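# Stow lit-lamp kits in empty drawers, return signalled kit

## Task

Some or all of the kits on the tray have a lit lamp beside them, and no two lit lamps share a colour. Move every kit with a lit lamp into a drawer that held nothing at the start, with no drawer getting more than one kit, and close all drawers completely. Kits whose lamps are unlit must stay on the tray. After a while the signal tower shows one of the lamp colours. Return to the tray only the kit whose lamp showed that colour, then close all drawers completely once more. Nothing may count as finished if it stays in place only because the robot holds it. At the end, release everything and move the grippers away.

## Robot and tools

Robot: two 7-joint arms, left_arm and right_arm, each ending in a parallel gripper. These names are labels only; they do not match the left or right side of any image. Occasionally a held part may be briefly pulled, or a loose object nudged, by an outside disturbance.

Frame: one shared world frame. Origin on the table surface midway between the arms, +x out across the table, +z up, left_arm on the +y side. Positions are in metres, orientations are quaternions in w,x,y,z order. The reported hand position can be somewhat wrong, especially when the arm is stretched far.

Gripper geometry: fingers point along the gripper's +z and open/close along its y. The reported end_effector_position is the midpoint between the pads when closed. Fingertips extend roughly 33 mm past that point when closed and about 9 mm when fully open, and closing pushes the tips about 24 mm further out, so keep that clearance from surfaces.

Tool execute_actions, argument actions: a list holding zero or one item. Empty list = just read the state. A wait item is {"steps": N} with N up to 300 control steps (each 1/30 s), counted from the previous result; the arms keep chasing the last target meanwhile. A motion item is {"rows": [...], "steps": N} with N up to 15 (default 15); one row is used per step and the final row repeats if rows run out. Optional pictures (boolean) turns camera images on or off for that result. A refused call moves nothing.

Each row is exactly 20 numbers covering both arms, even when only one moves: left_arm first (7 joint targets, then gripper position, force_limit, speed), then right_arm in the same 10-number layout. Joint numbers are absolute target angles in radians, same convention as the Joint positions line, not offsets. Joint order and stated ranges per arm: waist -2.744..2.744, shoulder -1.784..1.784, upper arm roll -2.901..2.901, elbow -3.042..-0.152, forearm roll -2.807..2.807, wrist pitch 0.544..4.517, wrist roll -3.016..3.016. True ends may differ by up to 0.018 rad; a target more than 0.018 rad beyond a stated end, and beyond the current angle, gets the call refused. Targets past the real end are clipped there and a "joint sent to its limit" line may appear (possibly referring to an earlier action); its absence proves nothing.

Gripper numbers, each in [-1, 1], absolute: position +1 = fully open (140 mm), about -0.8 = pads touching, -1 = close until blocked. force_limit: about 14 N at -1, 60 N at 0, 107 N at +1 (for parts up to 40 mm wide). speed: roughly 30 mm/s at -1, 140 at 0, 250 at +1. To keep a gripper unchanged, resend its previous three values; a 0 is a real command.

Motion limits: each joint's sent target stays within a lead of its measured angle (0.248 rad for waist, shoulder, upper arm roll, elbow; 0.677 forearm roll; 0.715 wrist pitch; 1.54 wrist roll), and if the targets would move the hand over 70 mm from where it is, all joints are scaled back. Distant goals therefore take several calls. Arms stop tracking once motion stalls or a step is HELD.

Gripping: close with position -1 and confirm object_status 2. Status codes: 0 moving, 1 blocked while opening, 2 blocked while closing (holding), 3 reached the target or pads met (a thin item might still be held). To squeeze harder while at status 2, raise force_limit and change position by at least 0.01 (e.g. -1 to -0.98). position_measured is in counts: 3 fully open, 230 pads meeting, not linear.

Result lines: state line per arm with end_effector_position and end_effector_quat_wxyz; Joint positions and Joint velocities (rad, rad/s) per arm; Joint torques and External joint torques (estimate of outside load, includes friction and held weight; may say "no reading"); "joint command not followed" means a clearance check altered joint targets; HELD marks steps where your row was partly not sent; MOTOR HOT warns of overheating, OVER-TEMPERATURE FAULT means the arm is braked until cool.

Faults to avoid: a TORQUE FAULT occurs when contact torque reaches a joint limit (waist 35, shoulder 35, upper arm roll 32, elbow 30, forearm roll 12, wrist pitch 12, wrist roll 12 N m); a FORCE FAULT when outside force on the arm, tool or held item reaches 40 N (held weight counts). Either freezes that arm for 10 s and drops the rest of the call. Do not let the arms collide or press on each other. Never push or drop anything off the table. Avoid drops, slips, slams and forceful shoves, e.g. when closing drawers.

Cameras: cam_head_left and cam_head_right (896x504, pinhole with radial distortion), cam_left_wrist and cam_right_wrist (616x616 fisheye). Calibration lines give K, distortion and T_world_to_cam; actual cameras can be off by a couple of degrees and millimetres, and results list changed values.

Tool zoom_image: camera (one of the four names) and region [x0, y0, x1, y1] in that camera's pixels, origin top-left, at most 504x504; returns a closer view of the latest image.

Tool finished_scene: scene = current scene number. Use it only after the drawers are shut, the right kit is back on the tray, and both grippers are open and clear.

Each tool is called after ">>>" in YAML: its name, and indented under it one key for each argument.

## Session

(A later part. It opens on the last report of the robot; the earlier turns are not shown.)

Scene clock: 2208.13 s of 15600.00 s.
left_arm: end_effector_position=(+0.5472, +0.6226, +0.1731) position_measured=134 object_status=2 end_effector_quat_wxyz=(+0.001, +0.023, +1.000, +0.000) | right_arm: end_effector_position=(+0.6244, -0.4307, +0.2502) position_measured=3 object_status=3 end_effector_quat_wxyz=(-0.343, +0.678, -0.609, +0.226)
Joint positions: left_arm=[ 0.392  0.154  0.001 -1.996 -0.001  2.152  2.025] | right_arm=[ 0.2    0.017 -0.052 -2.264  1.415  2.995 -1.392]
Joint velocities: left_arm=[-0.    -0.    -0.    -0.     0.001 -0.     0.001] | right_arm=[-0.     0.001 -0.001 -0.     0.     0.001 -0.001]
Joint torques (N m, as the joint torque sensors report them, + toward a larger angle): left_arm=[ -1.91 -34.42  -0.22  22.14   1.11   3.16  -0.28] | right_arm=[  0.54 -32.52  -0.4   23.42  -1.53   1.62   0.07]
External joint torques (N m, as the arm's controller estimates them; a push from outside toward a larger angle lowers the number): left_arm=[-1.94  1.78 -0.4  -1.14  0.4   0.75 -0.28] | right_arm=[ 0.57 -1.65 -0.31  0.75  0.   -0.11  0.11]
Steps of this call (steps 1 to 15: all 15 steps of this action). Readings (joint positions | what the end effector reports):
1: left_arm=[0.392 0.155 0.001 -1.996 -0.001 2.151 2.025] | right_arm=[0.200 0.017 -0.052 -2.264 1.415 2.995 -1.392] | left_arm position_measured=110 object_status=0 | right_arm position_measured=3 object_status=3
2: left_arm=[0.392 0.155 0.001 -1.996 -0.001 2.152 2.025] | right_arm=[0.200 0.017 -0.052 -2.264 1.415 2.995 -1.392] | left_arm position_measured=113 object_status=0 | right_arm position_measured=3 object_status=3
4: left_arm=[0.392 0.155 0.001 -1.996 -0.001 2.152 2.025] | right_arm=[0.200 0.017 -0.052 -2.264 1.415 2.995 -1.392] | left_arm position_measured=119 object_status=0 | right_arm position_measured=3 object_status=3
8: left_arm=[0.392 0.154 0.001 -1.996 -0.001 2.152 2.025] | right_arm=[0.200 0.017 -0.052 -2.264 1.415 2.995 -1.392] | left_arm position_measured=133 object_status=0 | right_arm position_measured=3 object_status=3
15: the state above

>>> execute_actions:
  actions:
    - {"rows":[[0.39,0.1275,0,-1.957,0,2.07,2.02,-1,0,-0.7,0.2,0.017,-0.05,-2.264,1.415,2.995,-1.392,1,0,0],[0.39,0.1275,0,-1.957,0,2.07,2.02,-1,0,-0.7,0.2,0.017,-0.05,-2.264,1.415,2.995,-1.392,1,0,0],[0.39,0.1275,0,-1.957,0,2.07,2.02,-1,0,-0.7,0.2,0.017,-0.05,-2.264,1.415,2.995,-1.392,1,0,0],[0.39,0.1275,0,-1.957,0,2.07,2.02,-1,0,-0.7,0.2,0.017,-0.05,-2.264,1.415,2.995,-1.392,1,0,0],[0.39,0.1275,0,-1.957,0,2.07,2.02,-1,0,-0.7,0.2,0.017,-0.05,-2.264,1.415,2.995,-1.392,1,0,0],[0.39,0.106,0,-1.906,0,2.0,2.02,-1,0,-0.7,0.2,0.017,-0.05,-2.264,1.415,2.995,-1.392,1,0,0]],"steps":15}
  pictures: false

>>> execute_actions:
  actions:
    - {"rows":[[0.35,-0.244,0,-2.2076,0,1.963,1.95,-1,0,-0.7,0.2,0.017,-0.05,-2.264,1.415,2.995,-1.392,1,0,0]],"steps":13}
  pictures: false

>>> execute_actions:
  actions:
    - {"rows":[[-0.604,-0.244,0,-2.2076,0,1.963,0.982,-1,0,-0.7,0.2,0.017,-0.05,-2.264,1.415,2.995,-1.392,1,0,0]],"steps":15}
  pictures: false

>>> execute_actions:
  actions:
    - {"steps":15}
  pictures: false

>>> execute_actions:
  actions:
    - {"rows":[[-0.604,0.095,0,-2.22,0,2.32,0.982,-1,0,-0.7,0.2,0.017,-0.05,-2.264,1.415,2.995,-1.392,1,0,0]],"steps":15}
  pictures: false

>>> execute_actions:
  actions:
    - {"rows":[[-0.604,0.13,0,-2.235,0,2.38,0.982,-1,0,-0.7,0.2,0.017,-0.05,-2.264,1.415,2.995,-1.392,1,0,0],[-0.604,0.13,0,-2.235,0,2.38,0.982,-1,0,-0.7,0.2,0.017,-0.05,-2.264,1.415,2.995,-1.392,1,0,0],[-0.604,0.13,0,-2.235,0,2.38,0.982,-1,0,-0.7,0.2,0.017,-0.05,-2.264,1.415,2.995,-1.392,1,0,0],[-0.604,0.13,0,-2.235,0,2.38,0.982,-1,0,-0.7,0.2,0.017,-0.05,-2.264,1.415,2.995,-1.392,1,0,0],[-0.604,0.165,0,-2.248,0,2.43,0.982,-1,0,-0.7,0.2,0.017,-0.05,-2.264,1.415,2.995,-1.392,1,0,0],[-0.604,0.165,0,-2.248,0,2.43,0.982,-1,0,-0.7,0.2,0.017,-0.05,-2.264,1.415,2.995,-1.392,1,0,0],[-0.604,0.165,0,-2.248,0,2.43,0.982,-1,0,-0.7,0.2,0.017,-0.05,-2.264,1.415,2.995,-1.392,1,0,0],[-0.604,0.165,0,-2.248,0,2.43,0.982,-1,0,-0.7,0.2,0.017,-0.05,-2.264,1.415,2.995,-1.392,1,0,0],[-0.604,0.203,0,-2.259,0,2.468,0.982,-1,0,-0.7,0.2,0.017,-0.05,-2.264,1.415,2.995,-1.392,1,0,0]],"steps":15}
  pictures: false

>>> execute_actions:
  actions:
    - {"steps":20}

Scene clock: 2249.03 s of 15600.00 s.
left_arm: end_effector_position=(+0.5493, +0.6234, +0.2312) position_measured=134 object_status=2 end_effector_quat_wxyz=(+0.003, +0.023, +1.000, +0.001) | right_arm: end_effector_position=(+0.6244, -0.4307, +0.2502) position_measured=3 object_status=3 end_effector_quat_wxyz=(-0.343, +0.678, -0.609, +0.226)
Joint positions: left_arm=[ 0.392  0.105  0.001 -1.907 -0.001  2.018  2.025] | right_arm=[ 0.2    0.017 -0.052 -2.264  1.415  2.995 -1.392]
Joint velocities: left_arm=[-0.001  0.004  0.     0.001  0.002 -0.091  0.   ] | right_arm=[ 0.     0.    -0.    -0.    -0.001 -0.001  0.001]
Joint torques (N m, as the joint torque sensors report them, + toward a larger angle): left_arm=[ -1.86 -35.01  -0.95  23.76   1.27   2.07  -0.26] | right_arm=[  0.13 -32.79  -0.5   23.    -1.55   1.64   0.04]
External joint torques (N m, as the arm's controller estimates them; a push from outside toward a larger angle lowers the number): left_arm=[-1.83  0.44 -1.03 -0.39  0.5  -0.4  -0.26] | right_arm=[ 0.11 -1.85 -0.45  0.3  -0.01 -0.09  0.08]
Steps of this call (steps 1 to 15: the robot went on to your last target; steps 16 to 90: nothing new was sent; then 37.40 s passed at rest; steps 91 to 105: all 15 steps of this action). Readings (joint positions | what the end effector reports):
91: left_arm=[0.392 0.153 0.001 -1.989 -0.001 2.138 2.025] | right_arm=[0.200 0.017 -0.052 -2.264 1.415 2.995 -1.392] | left_arm position_measured=134 object_status=2 | right_arm position_measured=3 object_status=3
92: left_arm=[0.392 0.149 0.001 -1.981 -0.001 2.125 2.025] | right_arm=[0.200 0.017 -0.052 -2.264 1.415 2.995 -1.392] | left_arm position_measured=134 object_status=2 | right_arm position_measured=3 object_status=3
94: left_arm=[0.392 0.137 0.001 -1.968 -0.001 2.109 2.025] | right_arm=[0.200 0.017 -0.052 -2.264 1.415 2.995 -1.392] | left_arm position_measured=134 object_status=2 | right_arm position_measured=3 object_status=3
98: left_arm=[0.392 0.119 0.001 -1.927 -0.001 2.058 2.025] | right_arm=[0.200 0.017 -0.052 -2.264 1.415 2.995 -1.392] | left_arm position_measured=134 object_status=2 | right_arm position_measured=3 object_status=3
105: the state above

Scene clock: 2249.47 s of 15600.00 s.
left_arm: end_effector_position=(+0.4598, +0.5634, +0.2728) position_measured=134 object_status=2 end_effector_quat_wxyz=(+0.005, +0.018, +1.000, +0.002) | right_arm: end_effector_position=(+0.6244, -0.4307, +0.2502) position_measured=3 object_status=3 end_effector_quat_wxyz=(-0.343, +0.678, -0.609, +0.226)
Joint positions: left_arm=[ 0.353 -0.244  0.    -2.203 -0.     1.971  1.975] | right_arm=[ 0.2    0.017 -0.052 -2.264  1.415  2.995 -1.392]
Joint velocities: left_arm=[ 0.     0.001  0.001 -0.068 -0.001 -0.036 -0.06 ] | right_arm=[-0.001 -0.     0.001 -0.    -0.    -0.001 -0.001]
Joint torques (N m, as the joint torque sensors report them, + toward a larger angle): left_arm=[ -2.44 -22.8    0.06  24.12   1.22   2.23  -0.43] | right_arm=[  0.25 -33.06  -0.5   22.91  -1.58   1.62  -0.01]
External joint torques (N m, as the arm's controller estimates them; a push from outside toward a larger angle lowers the number): left_arm=[-2.43  1.44  0.31 -1.13  0.42 -0.38 -0.43] | right_arm=[ 0.27 -2.17 -0.43  0.24 -0.04 -0.1   0.03]
Steps of this call (steps 1 to 13: all 13 steps of this action). Readings (joint positions | what the end effector reports):
1: left_arm=[0.388 0.072 0.003 -1.954 -0.001 2.018 2.020] | right_arm=[0.200 0.017 -0.052 -2.264 1.415 2.995 -1.392] | left_arm position_measured=134 object_status=2 | right_arm position_measured=3 object_status=3
2: left_arm=[0.381 0.021 0.003 -2.015 -0.001 2.010 2.016] | right_arm=[0.200 0.017 -0.052 -2.264 1.415 2.995 -1.392] | left_arm position_measured=134 object_status=2 | right_arm position_measured=3 object_status=3
4: left_arm=[0.367 -0.098 0.003 -2.123 -0.000 1.993 2.005] | right_arm=[0.200 0.017 -0.052 -2.264 1.415 2.995 -1.392] | left_arm position_measured=134 object_status=2 | right_arm position_measured=3 object_status=3
8: left_arm=[0.353 -0.230 0.000 -2.184 -0.000 1.978 1.988] | right_arm=[0.200 0.017 -0.052 -2.264 1.415 2.995 -1.392] | left_arm position_measured=134 object_status=2 | right_arm position_measured=3 object_status=3
13: the state above

Scene clock: 2249.97 s of 15600.00 s.
left_arm: end_effector_position=(+0.4731, +0.2627, +0.2711) position_measured=134 object_status=2 end_effector_quat_wxyz=(+0.003, +0.045, +0.999, -0.001) | right_arm: end_effector_position=(+0.6244, -0.4307, +0.2502) position_measured=3 object_status=3 end_effector_quat_wxyz=(-0.343, +0.678, -0.609, +0.226)
Joint positions: left_arm=[-0.287 -0.243  0.003 -2.206  0.001  1.97   1.391] | right_arm=[ 0.2    0.017 -0.052 -2.264  1.415  2.995 -1.392]
Joint velocities: left_arm=[-1.277 -0.    -0.081  0.    -0.    -0.    -0.728] | right_arm=[-0.001 -0.001 -0.    -0.     0.001  0.    -0.001]
Joint torques (N m, as the joint torque sensors report them, + toward a larger angle): left_arm=[  2.11 -23.28   3.31  22.92   0.78   1.95  -0.49] | right_arm=[  0.2  -32.5   -0.08  23.44  -1.58   1.67   0.07]
External joint torques (N m, as the arm's controller estimates them; a push from outside toward a larger angle lowers the number): left_arm=[-2.92  1.17 -0.22 -0.78  0.04 -0.26 -0.49] | right_arm=[ 0.21 -1.56 -0.01  0.76 -0.05 -0.06  0.11]
Steps of this call (steps 1 to 15: all 15 steps of this action). Readings (joint positions | what the end effector reports):
1: left_arm=[0.324 -0.244 0.014 -2.205 0.001 1.970 1.919] | right_arm=[0.200 0.017 -0.052 -2.264 1.415 2.995 -1.392] | left_arm position_measured=134 object_status=2 | right_arm position_measured=3 object_status=3
2: left_arm=[0.287 -0.244 0.018 -2.206 0.001 1.970 1.866] | right_arm=[0.200 0.017 -0.052 -2.264 1.415 2.995 -1.392] | left_arm position_measured=134 object_status=2 | right_arm position_measured=3 object_status=3
4: left_arm=[0.204 -0.243 0.015 -2.206 0.001 1.970 1.769] | right_arm=[0.200 0.017 -0.052 -2.264 1.415 2.995 -1.392] | left_arm position_measured=134 object_status=2 | right_arm position_measured=3 object_status=3
8: left_arm=[0.029 -0.243 0.009 -2.206 0.001 1.970 1.604] | right_arm=[0.200 0.017 -0.052 -2.264 1.415 2.995 -1.392] | left_arm position_measured=134 object_status=2 | right_arm position_measured=3 object_status=3
15: the state above

Scene clock: 2250.47 s of 15600.00 s.
left_arm: end_effector_position=(+0.4076, +0.1235, +0.2702) position_measured=134 object_status=2 end_effector_quat_wxyz=(+0.001, +0.051, +0.999, -0.000) | right_arm: end_effector_position=(+0.6244, -0.4307, +0.2502) position_measured=3 object_status=3 end_effector_quat_wxyz=(-0.343, +0.678, -0.609, +0.226)
Joint positions: left_arm=[-0.602 -0.243 -0.004 -2.207  0.     1.967  1.081] | right_arm=[ 0.2    0.017 -0.052 -2.264  1.415  2.995 -1.392]
Joint velocities: left_arm=[-0.    -0.     0.023  0.     0.    -0.004 -0.304] | right_arm=[ 0.     0.     0.001 -0.002 -0.     0.    -0.001]
Joint torques (N m, as the joint torque sensors report them, + toward a larger angle): left_arm=[ -2.28 -23.61   1.45  24.19   0.87   2.1   -0.34] | right_arm=[ -0.03 -33.02  -0.29  23.21  -1.52   1.62   0.02]
External joint torques (N m, as the arm's controller estimates them; a push from outside toward a larger angle lowers the number): left_arm=[-1.75 -0.11  2.17 -0.06  0.16 -0.35 -0.34] | right_arm=[-0.09 -2.15 -0.29  0.57  0.01 -0.1   0.06]
Steps of this call (steps 1 to 15: the robot went on to your last target). Readings (joint positions | what the end effector reports):
1: left_arm=[-0.332 -0.243 0.002 -2.206 0.001 1.970 1.367] | right_arm=[0.200 0.017 -0.052 -2.264 1.415 2.995 -1.392] | left_arm position_measured=134 object_status=2 | right_arm position_measured=3 object_status=3
2: left_arm=[-0.378 -0.243 0.002 -2.206 0.001 1.970 1.344] | right_arm=[0.200 0.017 -0.052 -2.264 1.415 2.995 -1.392] | left_arm position_measured=134 object_status=2 | right_arm position_measured=3 object_status=3
4: left_arm=[-0.469 -0.243 0.001 -2.206 0.001 1.970 1.294] | right_arm=[0.200 0.017 -0.052 -2.264 1.415 2.995 -1.392] | left_arm position_measured=134 object_status=2 | right_arm position_measured=3 object_status=3
8: left_arm=[-0.588 -0.243 -0.011 -2.206 0.000 1.968 1.186] | right_arm=[0.200 0.017 -0.052 -2.264 1.415 2.995 -1.392] | left_arm position_measured=134 object_status=2 | right_arm position_measured=3 object_status=3
15: the state above

Scene clock: 2250.97 s of 15600.00 s.
left_arm: end_effector_position=(+0.4461, +0.0981, +0.1148) position_measured=134 object_status=2 end_effector_quat_wxyz=(-0.017, +0.016, +1.000, +0.011) | right_arm: end_effector_position=(+0.6244, -0.4307, +0.2502) position_measured=3 object_status=3 end_effector_quat_wxyz=(-0.343, +0.678, -0.609, +0.226)
Joint positions: left_arm=[-0.602  0.1   -0.003 -2.225  0.     2.285  1.012] | right_arm=[ 0.2    0.017 -0.052 -2.264  1.415  2.995 -1.392]
Joint velocities: left_arm=[ 0.002 -0.028  0.001  0.042  0.     0.19  -0.077] | right_arm=[ 0.     0.001  0.     0.001  0.001 -0.     0.   ]
Joint torques (N m, as the joint torque sensors report them, + toward a larger angle): left_arm=[ -1.8  -33.88   2.35  22.68   0.68   3.06  -0.29] | right_arm=[ -0.02 -32.44  -0.47  22.65  -1.56   1.63   0.04]
External joint torques (N m, as the arm's controller estimates them; a push from outside toward a larger angle lowers the number): left_arm=[-1.91 -1.42  2.16  1.49  0.1   0.86 -0.29] | right_arm=[ 0.02 -1.51 -0.37 -0.06 -0.02 -0.1   0.08]
Steps of this call (steps 1 to 15: all 15 steps of this action). Readings (joint positions | what the end effector reports):
1: left_arm=[-0.602 -0.224 -0.003 -2.202 0.000 1.997 1.075] | right_arm=[0.200 0.017 -0.052 -2.264 1.415 2.995 -1.392] | left_arm position_measured=134 object_status=2 | right_arm position_measured=3 object_status=3
2: left_arm=[-0.602 -0.189 -0.003 -2.198 0.000 2.031 1.071] | right_arm=[0.200 0.017 -0.052 -2.264 1.415 2.995 -1.392] | left_arm position_measured=134 object_status=2 | right_arm position_measured=3 object_status=3
4: left_arm=[-0.602 -0.105 -0.003 -2.199 0.000 2.089 1.062] | right_arm=[0.200 0.017 -0.052 -2.264 1.415 2.995 -1.392] | left_arm position_measured=134 object_status=2 | right_arm position_measured=3 object_status=3
8: left_arm=[-0.602 0.058 -0.003 -2.219 0.000 2.202 1.038] | right_arm=[0.200 0.017 -0.052 -2.264 1.415 2.995 -1.392] | left_arm position_measured=134 object_status=2 | right_arm position_measured=3 object_status=3
15: the state above

Scene clock: 2251.47 s of 15600.00 s.
left_arm: end_effector_position=(+0.4501, +0.0954, +0.0573) position_measured=134 object_status=2 end_effector_quat_wxyz=(-0.010, +0.007, +1.000, +0.006) | right_arm: end_effector_position=(+0.6244, -0.4307, +0.2502) position_measured=3 object_status=3 end_effector_quat_wxyz=(-0.343, +0.678, -0.609, +0.226)
Joint positions: left_arm=[-0.602  0.204 -0.003 -2.261  0.     2.442  0.993] | right_arm=[ 0.2    0.017 -0.052 -2.264  1.415  2.995 -1.392]
Joint velocities: left_arm=[-0.001  0.019  0.    -0.002  0.     0.117 -0.015] | right_arm=[ 0.001 -0.001 -0.001  0.001  0.     0.001 -0.   ]
Joint torques (N m, as the joint torque sensors report them, + toward a larger angle): left_arm=[ -1.43 -37.01   2.17  21.61   0.68   3.5   -0.18] | right_arm=[  0.19 -32.88  -0.43  23.14  -1.53   1.66   0.02]
External joint torques (N m, as the arm's controller estimates them; a push from outside toward a larger angle lowers the number): left_arm=[-1.4   0.24  2.01 -0.11  0.16  0.88 -0.18] | right_arm=[ 0.23 -1.82 -0.33  0.36  0.01 -0.08  0.06]
Steps of this call (steps 1 to 15: all 15 steps of this action). Readings (joint positions | what the end effector reports):
1: left_arm=[-0.602 0.102 -0.003 -2.225 0.000 2.301 1.009] | right_arm=[0.200 0.017 -0.052 -2.264 1.415 2.995 -1.392] | left_arm position_measured=134 object_status=2 | right_arm position_measured=3 object_status=3
2: left_arm=[-0.602 0.109 -0.003 -2.226 0.000 2.315 1.007] | right_arm=[0.200 0.017 -0.052 -2.264 1.415 2.995 -1.392] | left_arm position_measured=134 object_status=2 | right_arm position_measured=3 object_status=3
4: left_arm=[-0.602 0.121 -0.003 -2.231 0.000 2.335 1.004] | right_arm=[0.200 0.017 -0.052 -2.264 1.415 2.995 -1.392] | left_arm position_measured=134 object_status=2 | right_arm position_measured=3 object_status=3
8: left_arm=[-0.602 0.157 -0.003 -2.245 0.000 2.384 0.998] | right_arm=[0.200 0.017 -0.052 -2.264 1.415 2.995 -1.392] | left_arm position_measured=134 object_status=2 | right_arm position_measured=3 object_status=3
15: the state above

Scene clock: 2252.13 s of 15600.00 s.
left_arm: end_effector_position=(+0.4556, +0.0917, +0.0590) position_measured=134 object_status=2 end_effector_quat_wxyz=(-0.001, +0.005, +1.000, +0.001) | right_arm: end_effector_position=(+0.6244, -0.4307, +0.2502) position_measured=3 object_status=3 end_effector_quat_wxyz=(-0.343, +0.678, -0.609, +0.226)
Joint positions: left_arm=[-0.602  0.204 -0.003 -2.261  0.     2.462  0.989] | right_arm=[ 0.2    0.017 -0.052 -2.264  1.415  2.995 -1.392]
Joint velocities: left_arm=[-0.002 -0.002  0.    -0.001  0.001  0.003 -0.002] | right_arm=[-0.     0.002 -0.001  0.001 -0.001 -0.     0.   ]
Joint torques (N m, as the joint torque sensors report them, + toward a larger angle): left_arm=[ -1.28 -35.78   1.84  20.68   0.7    3.3   -0.19] | right_arm=[  0.34 -32.93  -0.08  22.84  -1.53   1.68   0.04]
External joint torques (N m, as the arm's controller estimates them; a push from outside toward a larger angle lowers the number): left_arm=[-1.28 -0.79  1.67  0.38  0.2   0.85 -0.19] | right_arm=[ 0.41 -2.16  0.05  0.23  0.   -0.05  0.08]
Steps of this call (steps 1 to 20: the robot went on to your last target). Readings (joint positions | what the end effector reports):
1: left_arm=[-0.602 0.204 -0.003 -2.261 0.000 2.445 0.993] | right_arm=[0.200 0.017 -0.052 -2.264 1.415 2.995 -1.392] | left_arm position_measured=134 object_status=2 | right_arm position_measured=3 object_status=3
2: left_arm=[-0.602 0.204 -0.003 -2.261 0.000 2.448 0.992] | right_arm=[0.200 0.017 -0.052 -2.264 1.415 2.995 -1.392] | left_arm position_measured=134 object_status=2 | right_arm position_measured=3 object_status=3
4: left_arm=[-0.602 0.204 -0.003 -2.261 0.000 2.453 0.992] | right_arm=[0.200 0.017 -0.052 -2.264 1.415 2.995 -1.392] | left_arm position_measured=134 object_status=2 | right_arm position_measured=3 object_status=3
8: left_arm=[-0.602 0.204 -0.003 -2.261 0.000 2.459 0.991] | right_arm=[0.200 0.017 -0.052 -2.264 1.415 2.995 -1.392] | left_arm position_measured=134 object_status=2 | right_arm position_measured=3 object_status=3
20: the state above
camera_calibration (this result's frames):
cam_left_wrist: T_world_to_cam=[[0.16806, 0.984248, -0.0548778, -0.155372], [0.899665, -0.130386, 0.416657, -0.409371], [0.402939, -0.119395, -0.907406, 0.0715046], [0, 0, 0, 1]] pos_world=[0.365596, 0.108086, 0.226924]
cam_right_wrist: T_world_to_cam=[[-0.683737, -0.0236339, -0.729345, 0.596409], [-0.419502, 0.830543, 0.366356, 0.519284], [0.597095, 0.556452, -0.577788, 0.187612], [0, 0, 0, 1]] pos_world=[0.513605, -0.52159, 0.353145]

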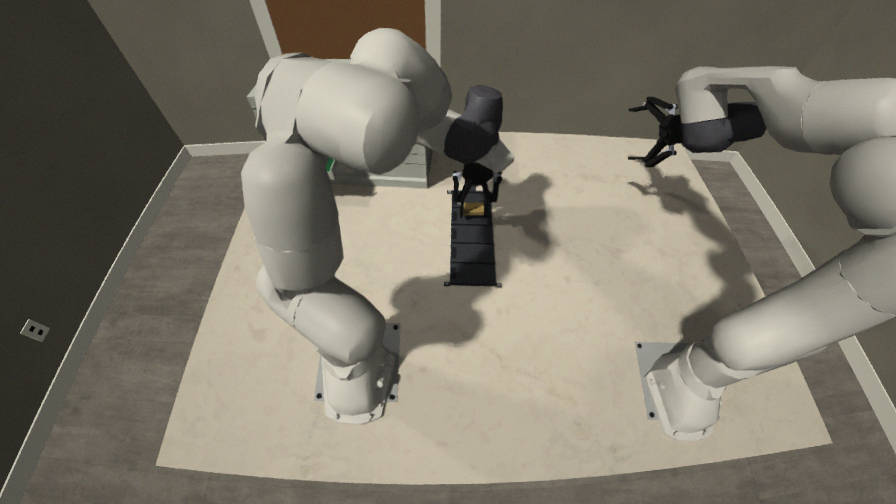

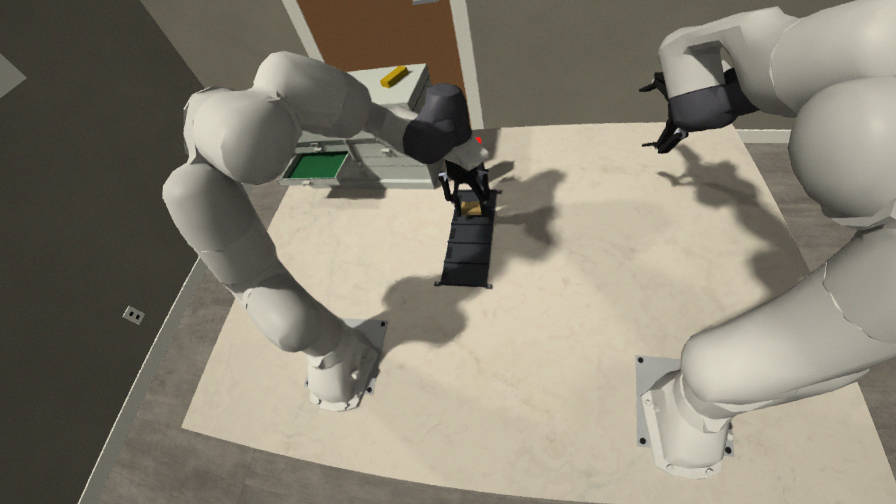

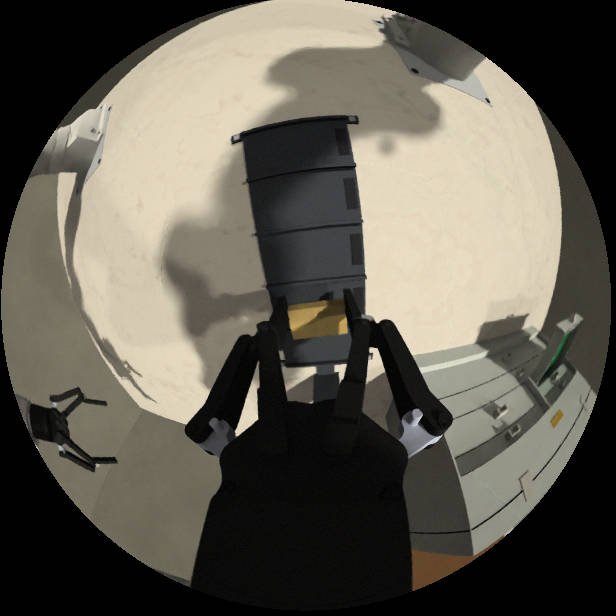

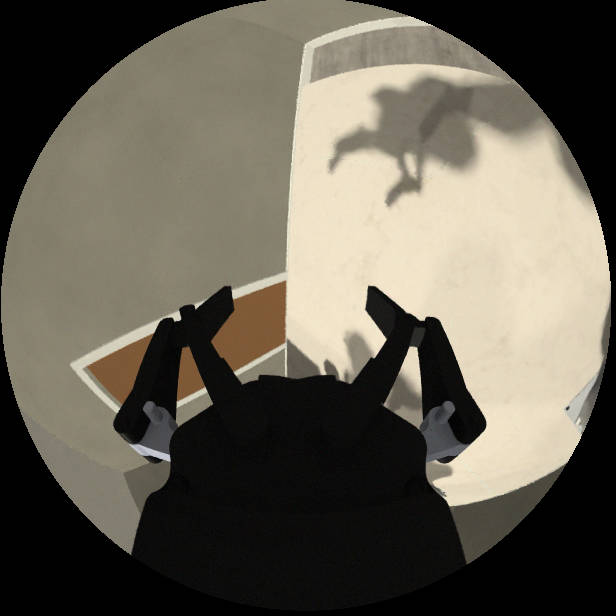

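>>> execute_actions:
  actions:
    - {"rows":[[-0.604,0.22,0,-2.263,0,2.495,0.982,-1,0,-0.7,0.2,0.017,-0.05,-2.264,1.415,2.995,-1.392,1,0,0],[-0.604,0.22,0,-2.263,0,2.495,0.982,-1,0,-0.7,0.2,0.017,-0.05,-2.264,1.415,2.995,-1.392,1,0,0],[-0.604,0.22,0,-2.263,0,2.495,0.982,-1,0,-0.7,0.2,0.017,-0.05,-2.264,1.415,2.995,-1.392,1,0,0],[-0.604,0.22,0,-2.263,0,2.495,0.982,-1,0,-0.7,0.2,0.017,-0.05,-2.264,1.415,2.995,-1.392,1,0,0],[-0.604,0.236,0,-2.265,0,2.51,0.982,-1,0,-0.7,0.2,0.017,-0.05,-2.264,1.415,2.995,-1.392,1,0,0],[-0.604,0.236,0,-2.265,0,2.51,0.982,-1,0,-0.7,0.2,0.017,-0.05,-2.264,1.415,2.995,-1.392,1,0,0],[-0.604,0.236,0,-2.265,0,2.51,0.982,-1,0,-0.7,0.2,0.017,-0.05,-2.264,1.415,2.995,-1.392,1,0,0],[-0.604,0.236,0,-2.265,0,2.51,0.982,-1,0,-0.7,0.2,0.017,-0.05,-2.264,1.415,2.995,-1.392,1,0,0],[-0.604,0.248,0,-2.266,0,2.518,0.982,-1,0,-0.7,0.2,0.017,-0.05,-2.264,1.415,2.995,-1.392,1,0,0]],"steps":15}
  pictures: false

>>> execute_actions:
  actions:
    - {"rows":[[-0.604,0.257,0,-2.267,0,2.527,0.982,-1,0,-0.7,0.2,0.017,-0.05,-2.264,1.415,2.995,-1.392,1,0,0]],"steps":15}
  pictures: false

Scene clock: 2274.17 s of 15600.00 s.
left_arm: end_effector_position=(+0.4546, +0.0924, +0.0376) position_measured=134 object_status=2 end_effector_quat_wxyz=(-0.003, +0.004, +1.000, +0.002) | right_arm: end_effector_position=(+0.6244, -0.4307, +0.2502) position_measured=3 object_status=3 end_effector_quat_wxyz=(-0.343, +0.678, -0.609, +0.226)
Joint positions: left_arm=[-0.602  0.248 -0.002 -2.266  0.     2.507  0.989] | right_arm=[ 0.2    0.017 -0.052 -2.264  1.415  2.995 -1.392]
Joint velocities: left_arm=[ 0.001  0.003  0.    -0.     0.001  0.031  0.001] | right_arm=[ 0.     0.002 -0.001  0.    -0.    -0.001  0.   ]
Joint torques (N m, as the joint torque sensors report them, + toward a larger angle): left_arm=[ -1.68 -35.56   1.93  19.51   0.64   3.48  -0.34] | right_arm=[  0.35 -32.72  -0.33  23.21  -1.57   1.66   0.  ]
External joint torques (N m, as the arm's controller estimates them; a push from outside toward a larger angle lowers the number): left_arm=[-1.67  0.64  1.73 -0.48  0.17  1.02 -0.34] | right_arm=[ 0.41 -1.95 -0.21  0.59 -0.04 -0.06  0.04]
Steps of this call (steps 1 to 15: the robot went on to your last target; steps 16 to 90: nothing new was sent; then 18.53 s passed at rest; steps 91 to 105: all 15 steps of this action). Readings (joint positions | what the end effector reports):
91: left_arm=[-0.602 0.206 -0.002 -2.261 0.000 2.468 0.989] | right_arm=[0.200 0.017 -0.052 -2.264 1.415 2.995 -1.392] | left_arm position_measured=134 object_status=2 | right_arm position_measured=3 object_status=3
92: left_arm=[-0.602 0.210 -0.002 -2.261 0.000 2.472 0.989] | right_arm=[0.200 0.017 -0.052 -2.264 1.415 2.995 -1.392] | left_arm position_measured=134 object_status=2 | right_arm position_measured=3 object_status=3
94: left_arm=[-0.602 0.216 -0.002 -2.262 0.000 2.478 0.989] | right_arm=[0.200 0.017 -0.052 -2.264 1.415 2.995 -1.392] | left_arm position_measured=134 object_status=2 | right_arm position_measured=3 object_status=3
98: left_arm=[-0.602 0.232 -0.002 -2.264 0.000 2.492 0.989] | right_arm=[0.200 0.017 -0.052 -2.264 1.415 2.995 -1.392] | left_arm position_measured=134 object_status=2 | right_arm position_measured=3 object_status=3
105: the state above

Scene clock: 2274.67 s of 15600.00 s.
left_arm: end_effector_position=(+0.4560, +0.0914, +0.0343) position_measured=134 object_status=2 end_effector_quat_wxyz=(-0.001, +0.004, +1.000, +0.000) | right_arm: end_effector_position=(+0.6244, -0.4307, +0.2502) position_measured=3 object_status=3 end_effector_quat_wxyz=(-0.343, +0.678, -0.609, +0.226)
Joint positions: left_arm=[-0.602  0.256 -0.002 -2.267  0.     2.521  0.988] | right_arm=[ 0.2    0.017 -0.052 -2.264  1.415  2.995 -1.392]
Joint velocities: left_arm=[-0.    -0.    -0.001 -0.    -0.     0.005  0.   ] | right_arm=[ 0.    -0.     0.     0.     0.001  0.     0.001]
Joint torques (N m, as the joint torque sensors report them, + toward a larger angle): left_arm=[ -1.66 -34.77   2.47  18.69   0.5    3.4   -0.14] | right_arm=[  0.42 -32.74  -0.21  23.02  -1.51   1.63   0.04]
External joint torques (N m, as the arm's controller estimates them; a push from outside toward a larger angle lowers the number): left_arm=[-1.56  1.1   2.35 -0.86  0.04  0.96 -0.14] | right_arm=[ 0.38 -1.89 -0.18  0.36  0.03 -0.09  0.08]
Steps of this call (steps 1 to 15: all 15 steps of this action). Readings (joint positions | what the end effector reports):
1: left_arm=[-0.602 0.249 -0.002 -2.266 0.000 2.510 0.989] | right_arm=[0.200 0.017 -0.052 -2.264 1.415 2.995 -1.392] | left_arm position_measured=134 object_status=2 | right_arm position_measured=3 object_status=3
2: left_arm=[-0.602 0.251 -0.002 -2.266 0.000 2.512 0.989] | right_arm=[0.200 0.017 -0.052 -2.264 1.415 2.995 -1.392] | left_arm position_measured=134 object_status=2 | right_arm position_measured=3 object_status=3
4: left_arm=[-0.602 0.254 -0.002 -2.267 0.000 2.515 0.989] | right_arm=[0.200 0.017 -0.052 -2.264 1.415 2.995 -1.392] | left_arm position_measured=134 object_status=2 | right_arm position_measured=3 object_status=3
8: left_arm=[-0.602 0.256 -0.002 -2.267 0.000 2.518 0.988] | right_arm=[0.200 0.017 -0.052 -2.264 1.415 2.995 -1.392] | left_arm position_measured=134 object_status=2 | right_arm position_measured=3 object_status=3
15: the state above


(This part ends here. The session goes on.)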